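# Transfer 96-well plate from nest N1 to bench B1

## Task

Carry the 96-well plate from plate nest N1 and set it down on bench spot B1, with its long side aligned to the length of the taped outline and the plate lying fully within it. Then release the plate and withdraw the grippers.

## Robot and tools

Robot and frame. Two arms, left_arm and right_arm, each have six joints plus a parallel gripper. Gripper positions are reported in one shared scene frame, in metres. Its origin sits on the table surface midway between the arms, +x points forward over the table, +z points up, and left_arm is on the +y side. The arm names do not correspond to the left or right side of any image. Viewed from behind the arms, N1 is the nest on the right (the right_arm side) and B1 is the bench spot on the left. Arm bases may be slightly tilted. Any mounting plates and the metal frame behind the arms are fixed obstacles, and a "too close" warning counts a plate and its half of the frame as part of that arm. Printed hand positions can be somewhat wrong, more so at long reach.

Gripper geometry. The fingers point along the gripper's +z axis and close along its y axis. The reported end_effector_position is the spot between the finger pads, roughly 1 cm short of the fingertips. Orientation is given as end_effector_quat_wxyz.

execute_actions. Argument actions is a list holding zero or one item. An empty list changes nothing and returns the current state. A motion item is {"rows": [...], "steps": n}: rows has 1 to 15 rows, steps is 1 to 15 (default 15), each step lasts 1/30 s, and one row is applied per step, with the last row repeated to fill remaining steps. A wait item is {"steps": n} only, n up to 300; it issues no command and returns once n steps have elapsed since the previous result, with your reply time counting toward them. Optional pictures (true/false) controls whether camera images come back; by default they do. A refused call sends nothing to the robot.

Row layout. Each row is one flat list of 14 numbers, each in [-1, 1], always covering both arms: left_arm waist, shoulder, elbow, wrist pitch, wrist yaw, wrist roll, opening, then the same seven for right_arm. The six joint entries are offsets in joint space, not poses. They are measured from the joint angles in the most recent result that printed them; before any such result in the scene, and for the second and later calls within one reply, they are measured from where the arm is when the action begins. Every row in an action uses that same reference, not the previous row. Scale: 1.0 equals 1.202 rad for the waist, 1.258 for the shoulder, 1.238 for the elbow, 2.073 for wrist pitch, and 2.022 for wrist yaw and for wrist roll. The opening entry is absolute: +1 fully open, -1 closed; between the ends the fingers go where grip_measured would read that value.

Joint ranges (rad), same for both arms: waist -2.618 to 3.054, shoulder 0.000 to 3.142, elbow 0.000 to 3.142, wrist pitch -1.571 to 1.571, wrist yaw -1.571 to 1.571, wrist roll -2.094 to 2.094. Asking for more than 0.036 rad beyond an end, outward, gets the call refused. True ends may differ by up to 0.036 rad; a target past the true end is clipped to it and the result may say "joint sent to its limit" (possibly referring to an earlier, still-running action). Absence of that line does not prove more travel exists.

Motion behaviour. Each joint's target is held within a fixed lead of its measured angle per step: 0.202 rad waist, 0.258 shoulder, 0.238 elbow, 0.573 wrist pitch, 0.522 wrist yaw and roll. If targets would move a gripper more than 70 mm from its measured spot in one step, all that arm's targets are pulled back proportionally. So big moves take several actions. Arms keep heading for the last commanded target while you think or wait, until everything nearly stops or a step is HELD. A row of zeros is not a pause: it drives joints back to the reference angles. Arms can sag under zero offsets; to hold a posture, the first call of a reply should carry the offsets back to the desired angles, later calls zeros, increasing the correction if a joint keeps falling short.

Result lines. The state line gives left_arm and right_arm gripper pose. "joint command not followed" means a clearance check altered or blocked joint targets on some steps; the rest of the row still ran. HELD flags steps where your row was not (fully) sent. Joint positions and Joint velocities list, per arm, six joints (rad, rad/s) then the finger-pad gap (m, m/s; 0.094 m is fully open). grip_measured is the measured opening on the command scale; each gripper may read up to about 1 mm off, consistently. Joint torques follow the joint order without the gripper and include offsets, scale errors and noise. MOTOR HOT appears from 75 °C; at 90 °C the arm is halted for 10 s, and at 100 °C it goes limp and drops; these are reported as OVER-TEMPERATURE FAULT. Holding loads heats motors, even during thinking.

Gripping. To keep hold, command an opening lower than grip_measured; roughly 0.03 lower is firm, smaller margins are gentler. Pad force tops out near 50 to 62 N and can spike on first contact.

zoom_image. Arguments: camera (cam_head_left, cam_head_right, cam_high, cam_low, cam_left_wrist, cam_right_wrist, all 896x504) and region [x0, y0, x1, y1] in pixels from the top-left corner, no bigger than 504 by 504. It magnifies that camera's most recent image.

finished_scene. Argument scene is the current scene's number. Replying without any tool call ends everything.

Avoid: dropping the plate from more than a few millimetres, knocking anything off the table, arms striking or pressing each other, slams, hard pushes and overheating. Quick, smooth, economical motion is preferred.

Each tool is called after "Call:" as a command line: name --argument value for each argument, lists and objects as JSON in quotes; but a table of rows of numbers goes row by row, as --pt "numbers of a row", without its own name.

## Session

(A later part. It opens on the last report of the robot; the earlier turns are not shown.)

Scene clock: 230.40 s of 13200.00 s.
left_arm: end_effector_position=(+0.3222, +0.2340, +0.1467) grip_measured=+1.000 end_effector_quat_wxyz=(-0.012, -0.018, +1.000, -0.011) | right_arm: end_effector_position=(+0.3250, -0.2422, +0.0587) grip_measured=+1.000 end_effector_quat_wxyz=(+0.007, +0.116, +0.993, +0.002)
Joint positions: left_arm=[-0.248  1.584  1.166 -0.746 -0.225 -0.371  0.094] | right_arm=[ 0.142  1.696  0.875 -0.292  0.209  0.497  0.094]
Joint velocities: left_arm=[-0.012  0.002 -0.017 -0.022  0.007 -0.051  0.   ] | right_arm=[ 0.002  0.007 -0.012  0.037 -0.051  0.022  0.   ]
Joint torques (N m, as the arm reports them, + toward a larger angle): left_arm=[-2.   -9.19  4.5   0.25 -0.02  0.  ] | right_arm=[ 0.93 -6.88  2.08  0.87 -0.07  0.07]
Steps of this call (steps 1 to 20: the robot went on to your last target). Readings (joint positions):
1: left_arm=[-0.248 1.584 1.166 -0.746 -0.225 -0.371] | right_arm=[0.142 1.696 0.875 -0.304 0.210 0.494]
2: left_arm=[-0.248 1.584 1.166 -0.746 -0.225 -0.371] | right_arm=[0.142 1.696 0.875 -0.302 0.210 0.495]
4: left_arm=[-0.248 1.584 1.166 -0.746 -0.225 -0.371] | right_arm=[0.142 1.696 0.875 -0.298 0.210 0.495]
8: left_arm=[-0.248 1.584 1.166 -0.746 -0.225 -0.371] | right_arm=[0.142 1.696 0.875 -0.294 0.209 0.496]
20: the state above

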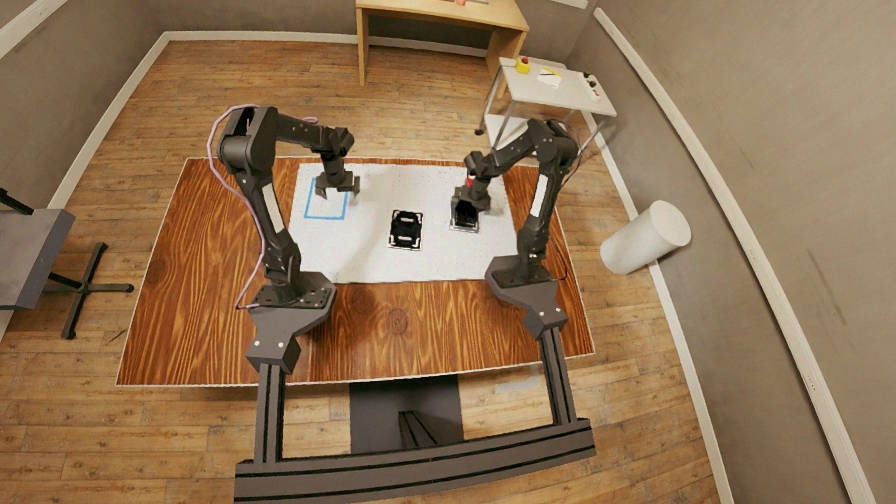

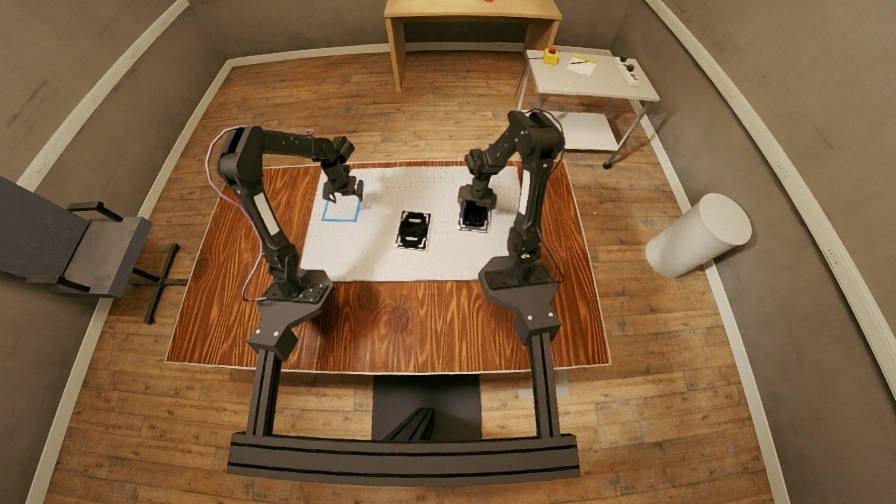

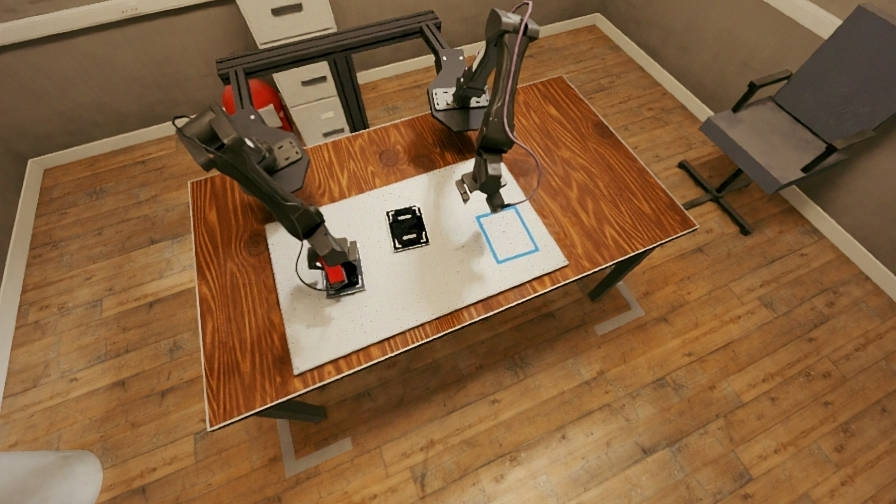

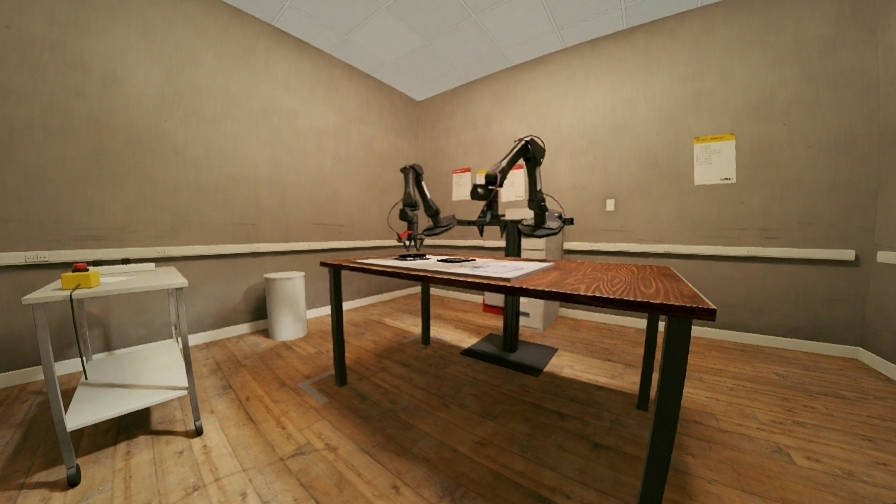

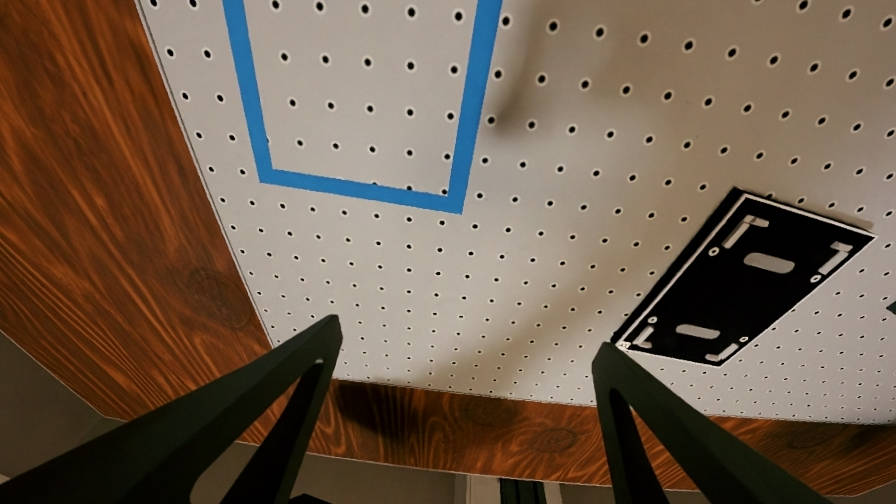

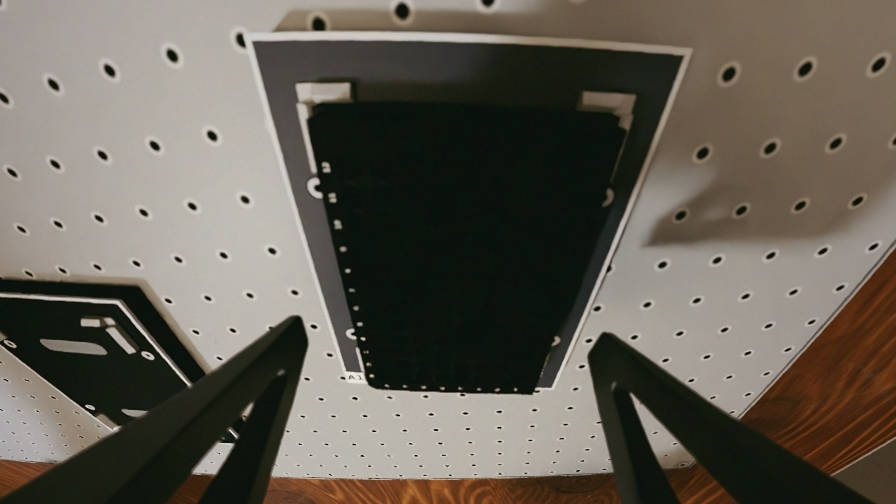

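Call:
execute_actions --actions '[{"rows": [[0,-0.015,0,0,0,0,1,-0.005,0.005,-0.006,0.006,-0.003,-0.003,1],[0,-0.015,0,0,0,0,1,-0.007,0.011,-0.006,0.01,-0.004,-0.004,1],[0,-0.015,0,0,0,0,1,-0.009,0.016,-0.006,0.014,-0.004,-0.005,1],[0,-0.015,0,0,0,0,1,-0.011,0.021,-0.006,0.018,-0.005,-0.006,1],[0,-0.015,0,0,0,0,1,-0.013,0.027,-0.006,0.022,-0.005,-0.007,1],[0,-0.015,0,0,0,0,1,-0.015,0.032,-0.007,0.026,-0.006,-0.008,1],[0,-0.015,0,0,0,0,1,-0.017,0.037,-0.007,0.031,-0.006,-0.009,1],[0,-0.015,0,0,0,0,1,-0.018,0.043,-0.008,0.031,-0.007,-0.01,1],[0,-0.015,0,0,0,0,1,-0.019,0.048,-0.008,0.031,-0.007,-0.01,1],[0,-0.015,0,0,0,0,1,-0.0195,0.053,-0.008,0.031,-0.007,-0.01,1]], "steps": 15}]' --pictures false

Call:
execute_actions --actions '[{"steps": 15}]'

Scene clock: 255.70 s of 13200.00 s.
left_arm: end_effector_position=(+0.3222, +0.2340, +0.1467) grip_measured=+1.000 end_effector_quat_wxyz=(-0.012, -0.018, +1.000, -0.011) | right_arm: end_effector_position=(+0.3225, -0.2443, +0.0428) grip_measured=+1.000 end_effector_quat_wxyz=(+0.001, +0.116, +0.993, -0.000)
Joint positions: left_arm=[-0.248  1.584  1.166 -0.746 -0.225 -0.371  0.094] | right_arm=[ 0.127  1.752  0.875 -0.246  0.204  0.488  0.094]
Joint velocities: left_arm=[-0.012  0.007  0.017 -0.022  0.066 -0.022  0.   ] | right_arm=[ 0.012  0.012  0.002 -0.007 -0.022 -0.081  0.   ]
Joint torques (N m, as the arm reports them, + toward a larger angle): left_arm=[-1.9  -9.35  4.63  0.29  0.02 -0.01] | right_arm=[ 0.89 -6.74  1.91  0.92 -0.05 -0.11]
Steps of this call (steps 1 to 15: the robot went on to your last target; steps 16 to 90: nothing new was sent; then 21.80 s passed at rest; steps 91 to 105: all 15 steps of this action). Readings (joint positions):
91: left_arm=[-0.248 1.584 1.166 -0.746 -0.225 -0.371] | right_arm=[0.142 1.696 0.875 -0.292 0.209 0.497]
92: left_arm=[-0.248 1.584 1.166 -0.746 -0.225 -0.371] | right_arm=[0.142 1.696 0.875 -0.291 0.209 0.497]
94: left_arm=[-0.248 1.584 1.166 -0.746 -0.225 -0.371] | right_arm=[0.142 1.697 0.875 -0.285 0.209 0.497]
98: left_arm=[-0.248 1.584 1.166 -0.746 -0.225 -0.371] | right_arm=[0.134 1.718 0.875 -0.258 0.206 0.492]
105: the state above

Scene clock: 256.20 s of 13200.00 s.
left_arm: end_effector_position=(+0.3222, +0.2340, +0.1467) grip_measured=+1.000 end_effector_quat_wxyz=(-0.012, -0.018, +1.000, -0.011) | right_arm: end_effector_position=(+0.3243, -0.2437, +0.0428) grip_measured=+1.000 end_effector_quat_wxyz=(+0.004, +0.117, +0.993, +0.001)
Joint positions: left_arm=[-0.248  1.584  1.166 -0.746 -0.225 -0.371  0.094] | right_arm=[ 0.127  1.752  0.875 -0.238  0.203  0.487  0.094]
Joint velocities: left_arm=[-0.002  0.017 -0.002 -0.007  0.007  0.081  0.   ] | right_arm=[ 0.007  0.002  0.007 -0.007  0.022 -0.022  0.   ]
Joint torques (N m, as the arm reports them, + toward a larger angle): left_arm=[-2.04 -9.08  4.57  0.27 -0.05  0.  ] | right_arm=[ 0.9  -6.87  1.96  0.87 -0.08 -0.12]
Steps of this call (steps 1 to 15: the robot went on to your last target). Readings (joint positions):
1: left_arm=[-0.248 1.584 1.166 -0.746 -0.225 -0.371] | right_arm=[0.127 1.752 0.875 -0.245 0.204 0.488]
2: left_arm=[-0.248 1.584 1.166 -0.746 -0.225 -0.371] | right_arm=[0.127 1.752 0.875 -0.243 0.204 0.487]
4: left_arm=[-0.248 1.584 1.166 -0.746 -0.225 -0.371] | right_arm=[0.127 1.752 0.875 -0.241 0.203 0.487]
8: left_arm=[-0.248 1.584 1.166 -0.746 -0.225 -0.371] | right_arm=[0.127 1.752 0.875 -0.239 0.203 0.487]
15: the state above
All arms were judged still, so your last target was given up. Only a new action makes them travel on or press farther. Fingers that are still opening or closing keep moving.

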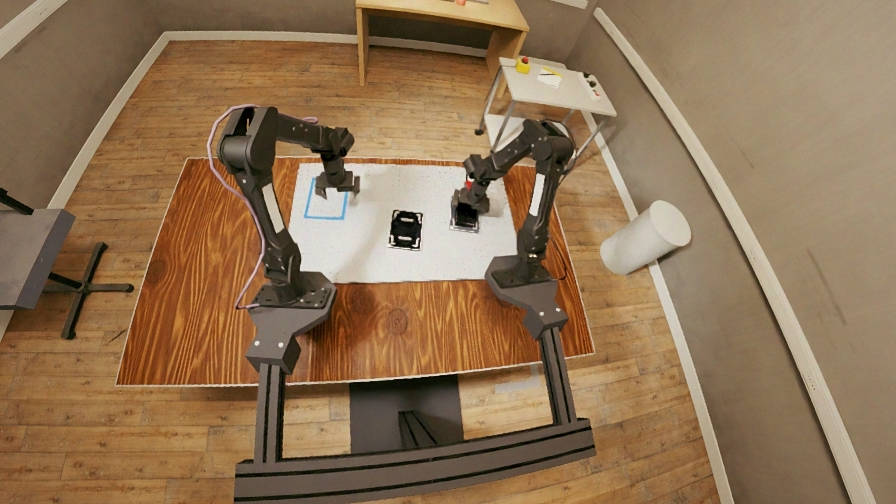

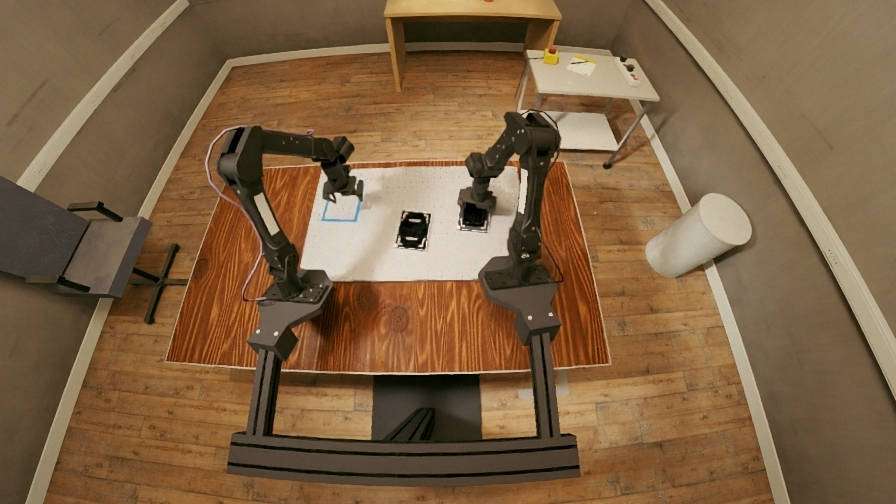

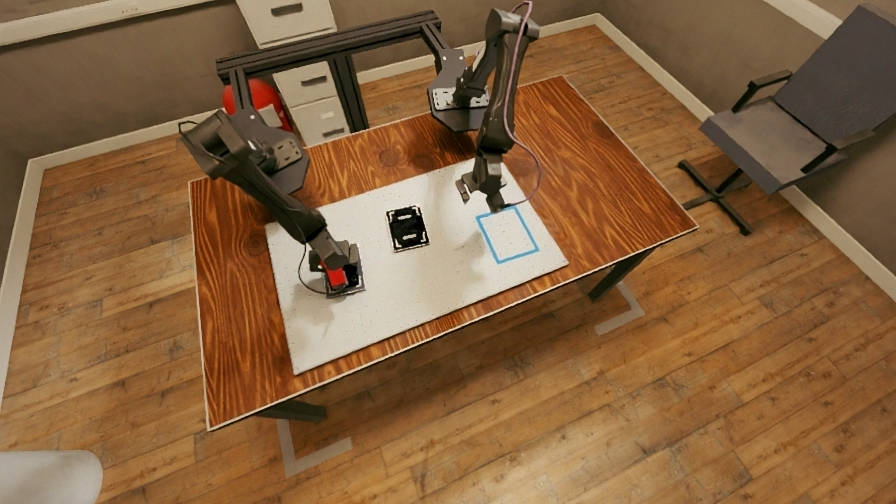

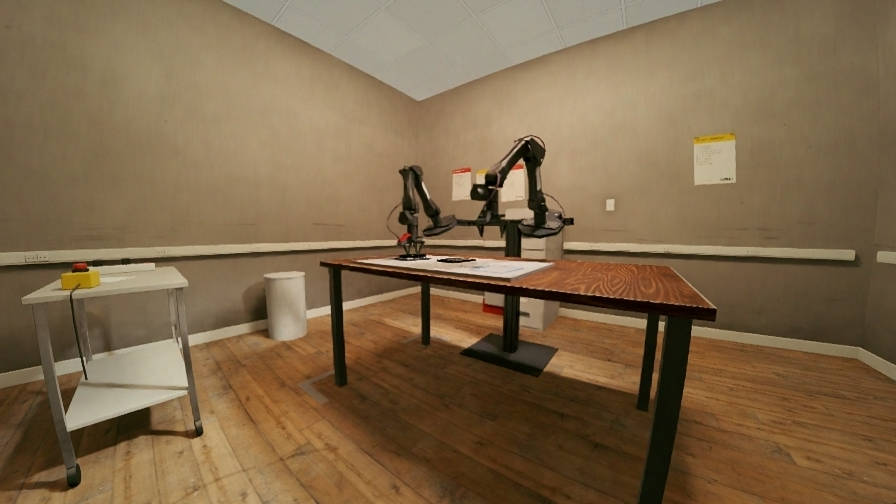

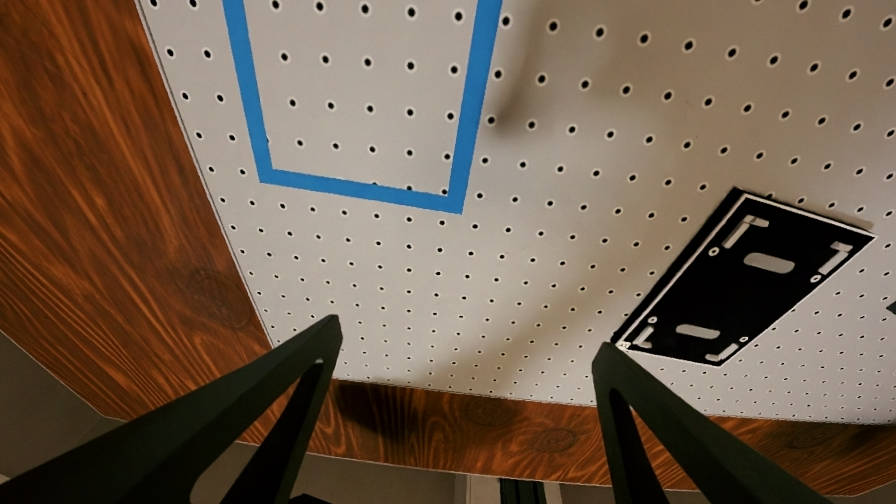

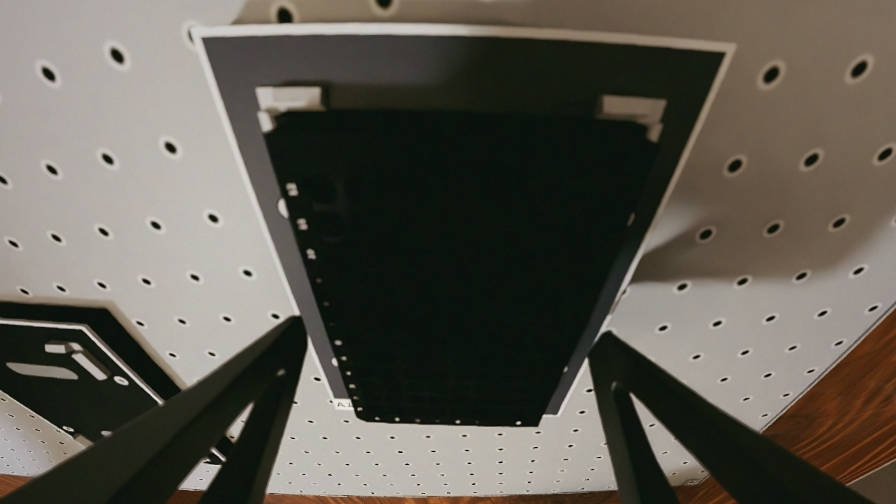

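Call:
zoom_image --camera "cam_right_wrist" --region '[230, 200, 670, 450]'

Call:
zoom_image --camera "cam_low" --region '[380, 220, 460, 270]'

Region (230, 200, 670, 450) of cam_right_wrist's 896x504 image, scaled by 1.145, with more detail than that image has; it fills the top 286 rows of this view, and the rest is white.

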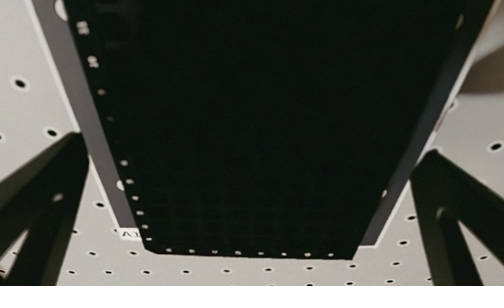

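Region (380, 220, 460, 270) of cam_low's 896x504 image, scaled by 6.300, with more detail than that image has; it fills the top 315 rows of this view, and the rest is white.

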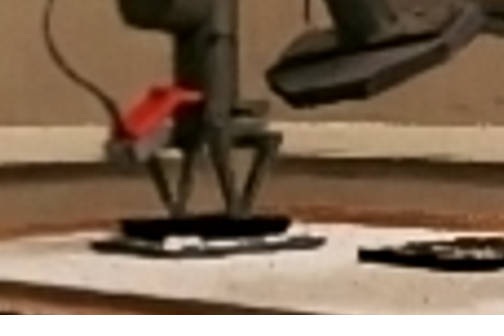

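Call:
execute_actions --actions '[{"rows": [[0,-0.015,0,0,0,0,1,-0.007,0.005,-0.004,0.006,-0.004,-0.005,1],[0,-0.015,0,0,0,0,1,-0.009,0.008,-0.004,0.009,-0.004,-0.006,1],[0,-0.015,0,0,0,0,1,-0.011,0.011,-0.004,0.012,-0.005,-0.007,1],[0,-0.015,0,0,0,0,1,-0.013,0.014,-0.004,0.015,-0.005,-0.008,1],[0,-0.015,0,0,0,0,1,-0.0145,0.018,-0.004,0.018,-0.006,-0.009,1],[0,-0.015,0,0,0,0,1,-0.0154,0.021,-0.004,0.0203,-0.006,-0.01,1],[0,-0.015,0,0,0,0,1,-0.0154,0.024,-0.004,0.0203,-0.006,-0.01,1],[0,-0.015,0,0,0,0,1,-0.0154,0.027,-0.004,0.0203,-0.006,-0.01,1],[0,-0.015,0,0,0,0,1,-0.0154,0.03,-0.004,0.0203,-0.006,-0.01,1],[0,-0.015,0,0,0,0,1,-0.0154,0.033,-0.004,0.0203,-0.006,-0.01,1],[0,-0.015,0,0,0,0,1,-0.0154,0.036,-0.004,0.0203,-0.006,-0.01,1]], "steps": 15}]' --pictures false

Call:
execute_actions --actions '[{"steps": 12}]'

Scene clock: 289.77 s of 13200.00 s.
left_arm: end_effector_position=(+0.3222, +0.2340, +0.1467) grip_measured=+1.000 end_effector_quat_wxyz=(-0.012, -0.018, +1.000, -0.011) | right_arm: end_effector_position=(+0.3230, -0.2453, +0.0334) grip_measured=+1.000 end_effector_quat_wxyz=(+0.002, +0.116, +0.993, +0.000)
Joint positions: left_arm=[-0.248  1.584  1.166 -0.746 -0.225 -0.371  0.094] | right_arm=[ 0.117  1.785  0.875 -0.209  0.199  0.477  0.094]
Joint velocities: left_arm=[-0.002 -0.002 -0.012 -0.022 -0.022 -0.081  0.   ] | right_arm=[-0.007  0.032 -0.022 -0.022  0.037  0.037  0.   ]
Joint torques (N m, as the arm reports them, + toward a larger angle): left_arm=[-2.09 -9.02  4.52  0.29 -0.03 -0.01] | right_arm=[ 0.9  -6.81  2.16  0.87 -0.09 -0.12]
Steps of this call (steps 1 to 90: nothing new was sent; then 30.07 s passed at rest; steps 91 to 105: all 15 steps of this action). Readings (joint positions):
91: left_arm=[-0.248 1.584 1.166 -0.746 -0.225 -0.371] | right_arm=[0.127 1.752 0.875 -0.238 0.203 0.487]
92: left_arm=[-0.248 1.584 1.166 -0.746 -0.225 -0.371] | right_arm=[0.127 1.752 0.875 -0.238 0.203 0.486]
94: left_arm=[-0.248 1.584 1.166 -0.746 -0.225 -0.371] | right_arm=[0.126 1.752 0.875 -0.233 0.202 0.485]
98: left_arm=[-0.248 1.584 1.166 -0.746 -0.225 -0.371] | right_arm=[0.119 1.759 0.875 -0.216 0.200 0.480]
105: the state above

Scene clock: 290.17 s of 13200.00 s.
left_arm: end_effector_position=(+0.3222, +0.2340, +0.1467) grip_measured=+1.000 end_effector_quat_wxyz=(-0.012, -0.018, +1.000, -0.011) | right_arm: end_effector_position=(+0.3235, -0.2451, +0.0334) grip_measured=+1.000 end_effector_quat_wxyz=(+0.003, +0.116, +0.993, +0.001)
Joint positions: left_arm=[-0.248  1.584  1.166 -0.746 -0.225 -0.371  0.094] | right_arm=[ 0.117  1.785  0.875 -0.207  0.199  0.477  0.094]
Joint velocities: left_arm=[ 0.002 -0.012  0.002  0.007  0.007  0.007  0.   ] | right_arm=[ 0.002 -0.002 -0.007  0.022  0.022  0.051  0.   ]
Joint torques (N m, as the arm reports them, + toward a larger angle): left_arm=[-2.01 -9.34  4.45  0.29  0.01  0.04] | right_arm=[ 0.91 -6.81  2.17  0.86 -0.07 -0.11]
Steps of this call (steps 1 to 12: the robot went on to your last target). Readings (joint positions):
1: left_arm=[-0.248 1.584 1.166 -0.746 -0.225 -0.371] | right_arm=[0.117 1.785 0.875 -0.209 0.199 0.477]
2: left_arm=[-0.248 1.584 1.166 -0.746 -0.225 -0.371] | right_arm=[0.117 1.785 0.875 -0.209 0.199 0.477]
4: left_arm=[-0.248 1.584 1.166 -0.746 -0.225 -0.371] | right_arm=[0.117 1.785 0.875 -0.208 0.199 0.477]
8: left_arm=[-0.248 1.584 1.166 -0.746 -0.225 -0.371] | right_arm=[0.117 1.785 0.875 -0.207 0.199 0.477]
12: the state above

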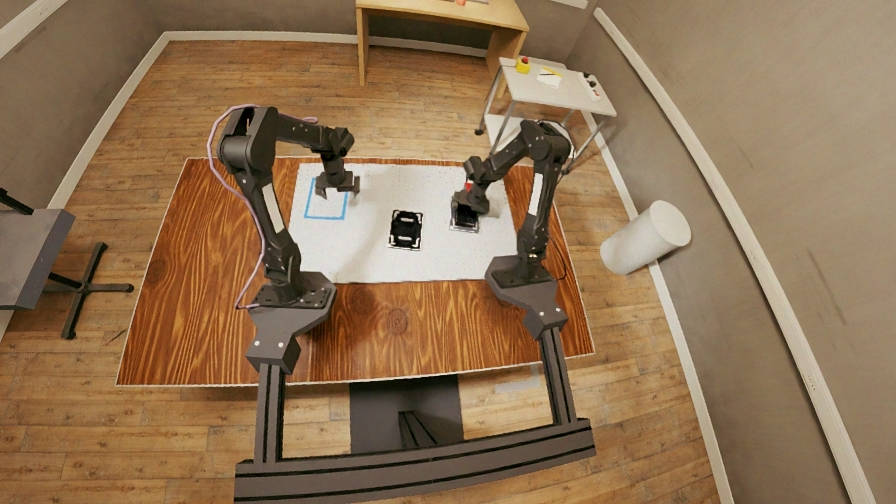

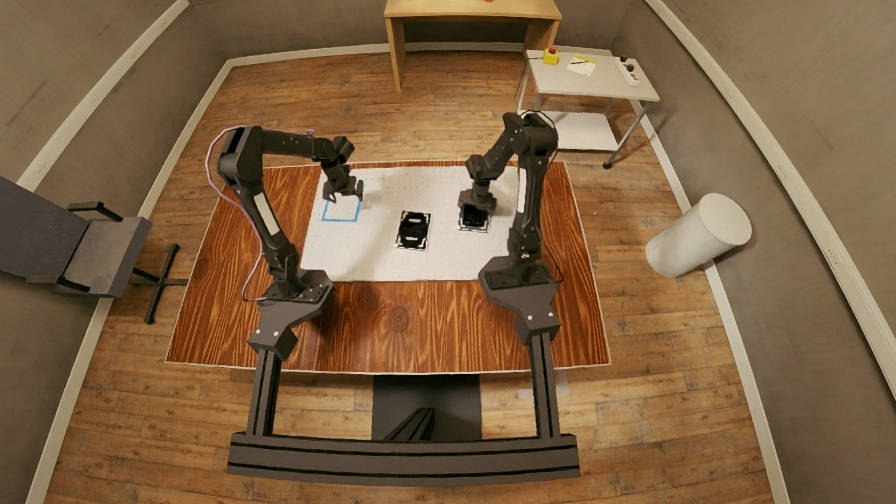

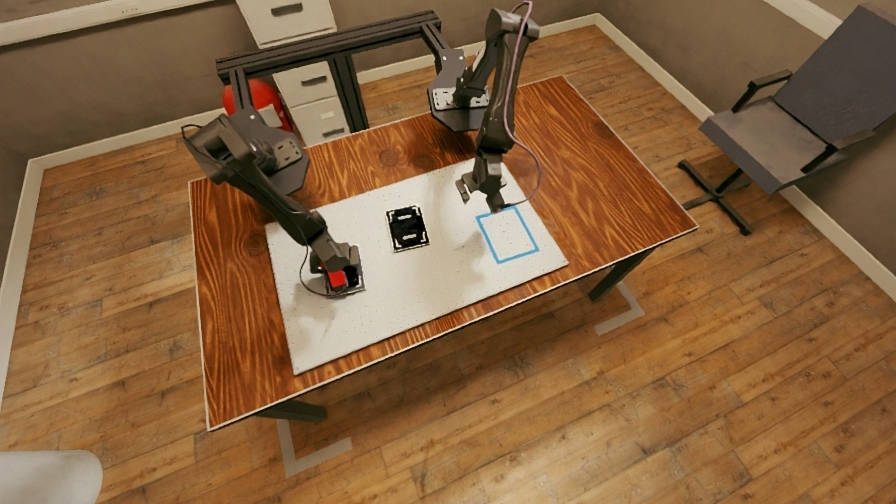

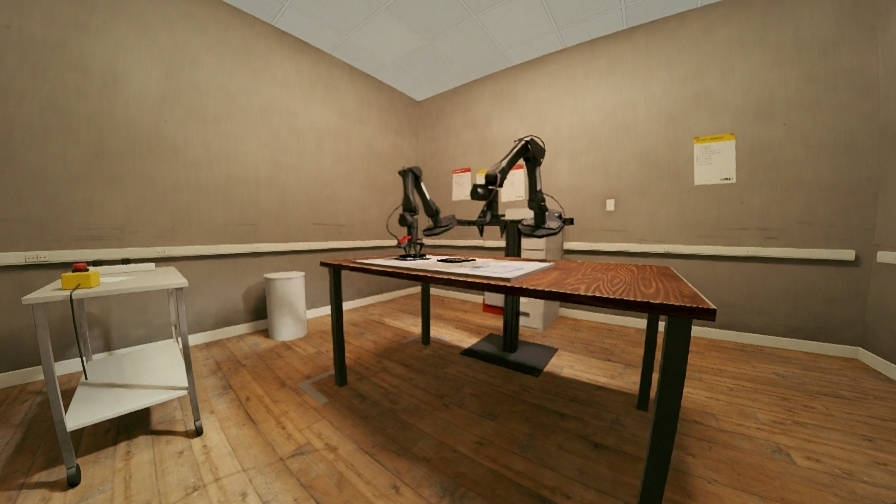

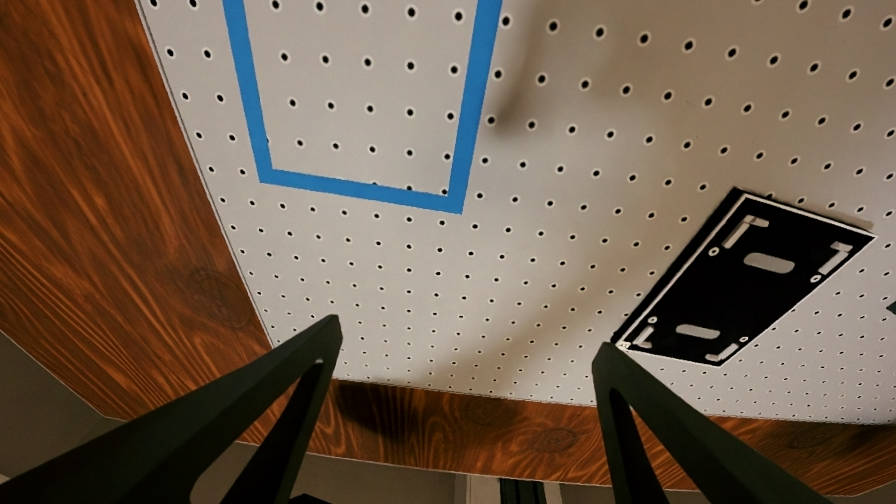

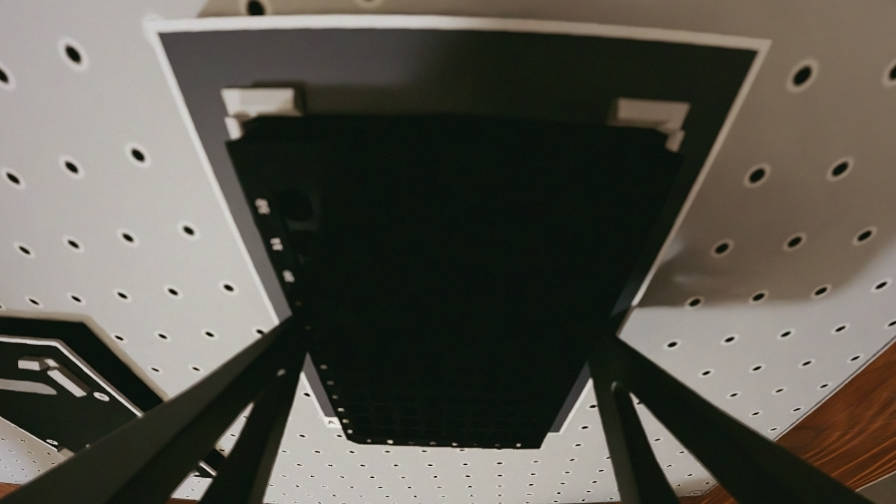

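Call:
execute_actions --actions '[{"rows": [[0,-0.015,0,0,0,0,1,0,0.008,-0.004,0.004,0,0,0.95],[0,-0.015,0,0,0,0,1,0,0.011,-0.004,0.006,0,0,0.92],[0,-0.015,0,0,0,0,1,0,0.013,-0.004,0.007,0,0,0.9],[0,-0.015,0,0,0,0,1,0,0.013,-0.004,0.007,0,0,0.88],[0,-0.015,0,0,0,0,1,0,0.013,-0.004,0.007,0,0,0.86],[0,-0.015,0,0,0,0,1,0,0.013,-0.004,0.007,0,0,0.85],[0,-0.015,0,0,0,0,1,0,0.013,-0.004,0.007,0,0,0.84],[0,-0.015,0,0,0,0,1,0,0.013,-0.004,0.007,0,0,0.83],[0,-0.015,0,0,0,0,1,0,0.013,-0.004,0.007,0,0,0.82],[0,-0.015,0,0,0,0,1,0,0.013,-0.004,0.007,0,0,0.81],[0,-0.015,0,0,0,0,1,0,0.013,-0.004,0.007,0,0,0.8],[0,-0.015,0,0,0,0,1,0,0.013,-0.004,0.007,0,0,0.79],[0,-0.015,0,0,0,0,1,0,0.013,-0.004,0.007,0,0,0.78],[0,-0.015,0,0,0,0,1,0,0.013,-0.004,0.007,0,0,0.77]], "steps": 15}]' --pictures false

Call:
execute_actions --actions '[{"steps": 10}]' --pictures false

Scene clock: 302.27 s of 13200.00 s.
left_arm: end_effector_position=(+0.3222, +0.2340, +0.1467) grip_measured=+1.000 end_effector_quat_wxyz=(-0.012, -0.018, +1.000, -0.011) | right_arm: end_effector_position=(+0.3242, -0.2436, +0.0334) grip_measured=+0.780 end_effector_quat_wxyz=(+0.003, +0.116, +0.993, +0.005)
Joint positions: left_arm=[-0.248  1.584  1.166 -0.746 -0.225 -0.371  0.094] | right_arm=[ 0.117  1.785  0.875 -0.203  0.191  0.477  0.084]
Joint velocities: left_arm=[-0.002 -0.017 -0.007 -0.007  0.022  0.066  0.   ] | right_arm=[-0.002 -0.002 -0.007 -0.037  0.022 -0.081 -0.001]
Joint torques (N m, as the arm reports them, + toward a larger angle): left_arm=[-1.95 -9.17  4.46  0.3   0.01  0.01] | right_arm=[ 1.68 -6.57  2.19  0.87  0.1  -0.02]
Steps of this call (steps 1 to 15: the robot went on to your last target; steps 16 to 90: nothing new was sent; then 8.60 s passed at rest; steps 91 to 105: all 15 steps of this action). Readings (joint positions):
91: left_arm=[-0.248 1.584 1.166 -0.746 -0.225 -0.371] | right_arm=[0.117 1.785 0.875 -0.207 0.199 0.477]
92: left_arm=[-0.248 1.584 1.166 -0.746 -0.225 -0.371] | right_arm=[0.117 1.785 0.875 -0.207 0.199 0.477]
94: left_arm=[-0.248 1.584 1.166 -0.746 -0.225 -0.371] | right_arm=[0.117 1.785 0.875 -0.206 0.199 0.477]
98: left_arm=[-0.248 1.584 1.166 -0.746 -0.225 -0.371] | right_arm=[0.117 1.785 0.875 -0.204 0.194 0.477]
105: the state above

Scene clock: 302.60 s of 13200.00 s.
left_arm: end_effector_position=(+0.3222, +0.2340, +0.1467) grip_measured=+1.000 end_effector_quat_wxyz=(-0.012, -0.018, +1.000, -0.011) | right_arm: end_effector_position=(+0.3242, -0.2436, +0.0334) grip_measured=+0.780 end_effector_quat_wxyz=(+0.003, +0.116, +0.993, +0.005)
Joint positions: left_arm=[-0.248  1.584  1.166 -0.746 -0.225 -0.371  0.094] | right_arm=[ 0.117  1.785  0.875 -0.203  0.191  0.477  0.084]
Joint velocities: left_arm=[-0.007 -0.012  0.007 -0.051  0.007  0.051  0.   ] | right_arm=[-0.012 -0.002 -0.022 -0.007 -0.022  0.051 -0.   ]
Joint torques (N m, as the arm reports them, + toward a larger angle): left_arm=[-1.99 -9.18  4.38  0.3   0.01 -0.01] | right_arm=[ 1.66 -6.56  2.19  0.87  0.08 -0.02]
Steps of this call (steps 1 to 10: the robot went on to your last target). Readings (joint positions):
1: left_arm=[-0.248 1.584 1.166 -0.746 -0.225 -0.371] | right_arm=[0.117 1.785 0.875 -0.203 0.191 0.477]
2: left_arm=[-0.248 1.584 1.166 -0.746 -0.225 -0.371] | right_arm=[0.117 1.785 0.875 -0.203 0.191 0.477]
4: left_arm=[-0.248 1.584 1.166 -0.746 -0.225 -0.371] | right_arm=[0.117 1.785 0.875 -0.203 0.191 0.477]
8: left_arm=[-0.248 1.584 1.166 -0.746 -0.225 -0.371] | right_arm=[0.117 1.785 0.875 -0.203 0.191 0.477]
10: the state above

Call:
execute_actions --actions '[{"rows": [[0.01,-0.015,0,0,0,0,1,0,-0.005,0,0,0,0,0.755],[0.025,-0.015,0,0,0,0,1,0,-0.012,0,0,0,0,0.745],[0.045,-0.015,0,0,0,0,1,0.004,-0.02,0,-0.004,0.002,0.002,0.745],[0.065,-0.015,0,0,0,0,1,0.007,-0.028,0,-0.01,0.004,0.004,0.745],[0.085,-0.015,0,0,0,0,1,0.01,-0.038,0,-0.018,0.005,0.006,0.745],[0.105,-0.015,0,0,0,0,1,0.013,-0.05,0,-0.027,0.006,0.008,0.745],[0.125,-0.015,0,0,0,0,1,0.016,-0.062,0.002,-0.036,0.008,0.01,0.745],[0.145,-0.015,0,0,0,0,1,0.02,-0.075,0.005,-0.046,0.009,0.012,0.745],[0.165,-0.015,0,0,0,0,1,0.024,-0.089,0.008,-0.057,0.01,0.014,0.745],[0.185,-0.015,0,0,0,0,1,0.028,-0.103,0.011,-0.068,0.012,0.016,0.745],[0.205,-0.015,0,0,0,0,1,0.031,-0.117,0.014,-0.079,0.013,0.018,0.745],[0.22,-0.015,0,0,0,0,1,0.034,-0.131,0.017,-0.089,0.014,0.02,0.745],[0.235,-0.015,0,0,0,0,1,0.037,-0.143,0.02,-0.097,0.015,0.021,0.745],[0.245,-0.015,0,0,0,0,1,0.04,-0.153,0.022,-0.102,0.016,0.022,0.745],[0.25,-0.015,0,0,0,0,1,0.0413,-0.161,0.0237,-0.1047,0.0164,0.023,0.745]], "steps": 15}]' --pictures false

Call:
execute_actions --actions '[{"steps": 15}]'

Scene clock: 370.73 s of 13200.00 s.
left_arm: end_effector_position=(+0.3325, +0.3362, +0.1316) grip_measured=+1.000 end_effector_quat_wxyz=(-0.021, -0.143, +0.988, +0.051) | right_arm: end_effector_position=(+0.3293, -0.2424, +0.0787) grip_measured=+0.760 end_effector_quat_wxyz=(+0.016, +0.117, +0.993, +0.009)
Joint positions: left_arm=[ 0.036  1.584  1.166 -0.746 -0.221 -0.371  0.094] | right_arm=[ 0.149  1.623  0.875 -0.344  0.207  0.502  0.083]
Joint velocities: left_arm=[ 0.408 -0.012 -0.002 -0.007 -0.037 -0.051  0.   ] | right_arm=[ 0.1   -0.437 -0.017 -0.447  0.066  0.037 -0.002]
Joint torques (N m, as the arm reports them, + toward a larger angle): left_arm=[-1.52 -9.39  4.36  0.24 -0.1   0.03] | right_arm=[ 2.58 -8.25  5.47  0.65  0.11  0.08]
Steps of this call (steps 1 to 15: the robot went on to your last target; steps 16 to 90: nothing new was sent; then 64.63 s passed at rest; steps 91 to 105: all 15 steps of this action). Readings (joint positions):
91: left_arm=[-0.247 1.584 1.166 -0.746 -0.225 -0.371] | right_arm=[0.117 1.785 0.875 -0.203 0.191 0.477]
92: left_arm=[-0.244 1.584 1.166 -0.746 -0.224 -0.371] | right_arm=[0.117 1.785 0.875 -0.203 0.191 0.477]
94: left_arm=[-0.223 1.584 1.166 -0.746 -0.221 -0.371] | right_arm=[0.117 1.784 0.875 -0.203 0.191 0.477]
98: left_arm=[-0.125 1.584 1.166 -0.746 -0.220 -0.371] | right_arm=[0.120 1.750 0.875 -0.235 0.193 0.481]
105: the state above

Scene clock: 371.23 s of 13200.00 s.
left_arm: end_effector_position=(+0.3323, +0.3439, +0.1311) grip_measured=+1.000 end_effector_quat_wxyz=(-0.022, -0.152, +0.987, +0.056) | right_arm: end_effector_position=(+0.3245, -0.2450, +0.0867) grip_measured=+0.760 end_effector_quat_wxyz=(+0.005, +0.118, +0.993, +0.002)
Joint positions: left_arm=[ 0.056  1.584  1.166 -0.746 -0.222 -0.371  0.094] | right_arm=[ 0.154  1.598  0.884 -0.404  0.214  0.513  0.083]
Joint velocities: left_arm=[-0.002 -0.007 -0.002 -0.022  0.007 -0.051  0.   ] | right_arm=[ 0.002 -0.007  0.002 -0.095  0.037  0.037  0.   ]
Joint torques (N m, as the arm reports them, + toward a larger angle): left_arm=[-1.36 -9.56  4.52  0.22 -0.08  0.01] | right_arm=[ 2.67 -8.19  4.9   0.67  0.12  0.08]
Steps of this call (steps 1 to 15: the robot went on to your last target). Readings (joint positions):
1: left_arm=[0.047 1.584 1.166 -0.746 -0.221 -0.371] | right_arm=[0.151 1.610 0.876 -0.356 0.209 0.504]
2: left_arm=[0.054 1.584 1.166 -0.746 -0.222 -0.371] | right_arm=[0.153 1.603 0.878 -0.367 0.209 0.506]
4: left_arm=[0.056 1.584 1.166 -0.746 -0.222 -0.371] | right_arm=[0.154 1.598 0.883 -0.378 0.211 0.509]
8: left_arm=[0.056 1.584 1.166 -0.746 -0.222 -0.371] | right_arm=[0.154 1.598 0.884 -0.394 0.213 0.511]
15: the state above

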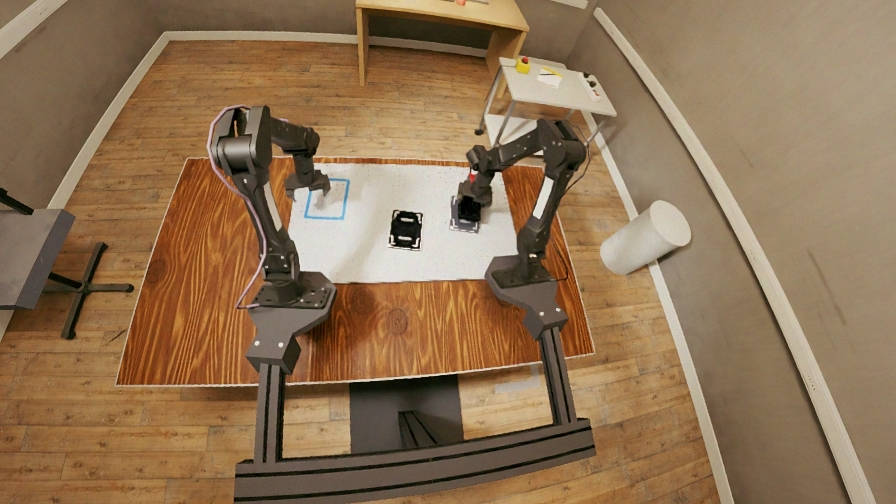

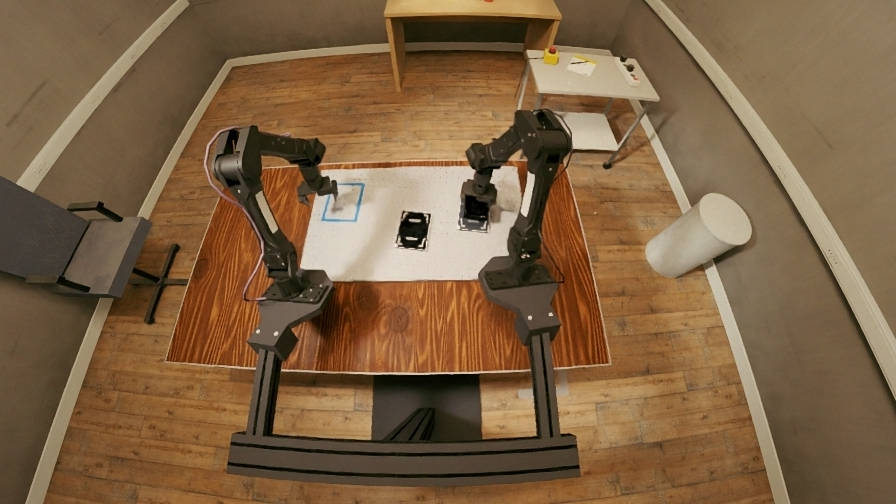

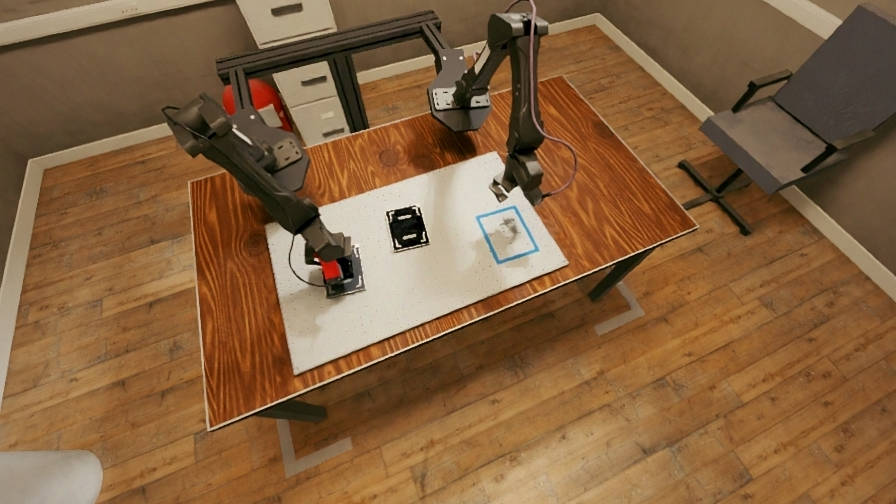

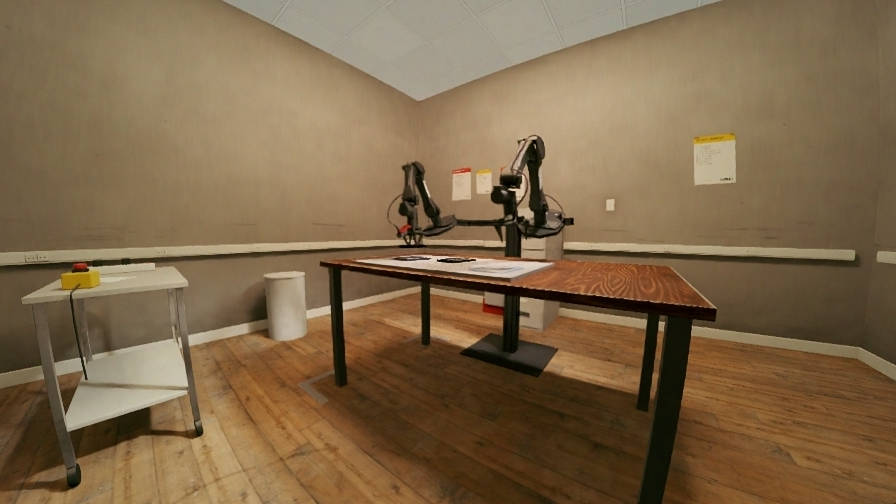

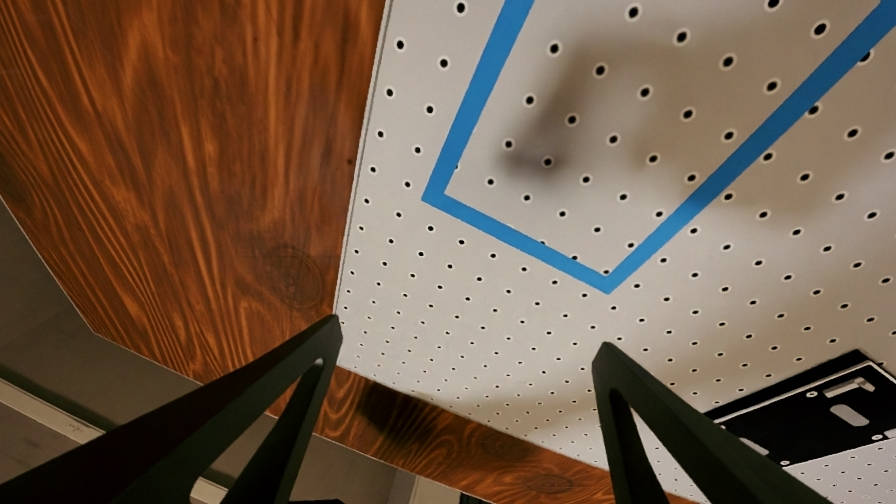

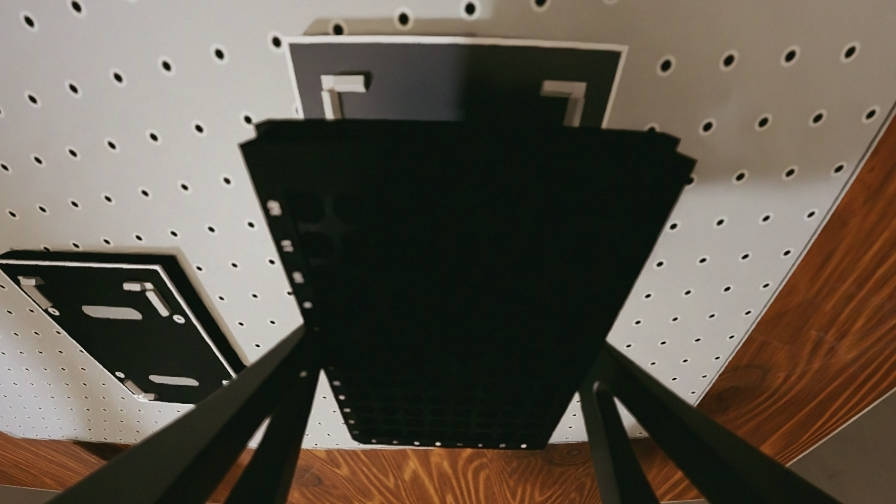

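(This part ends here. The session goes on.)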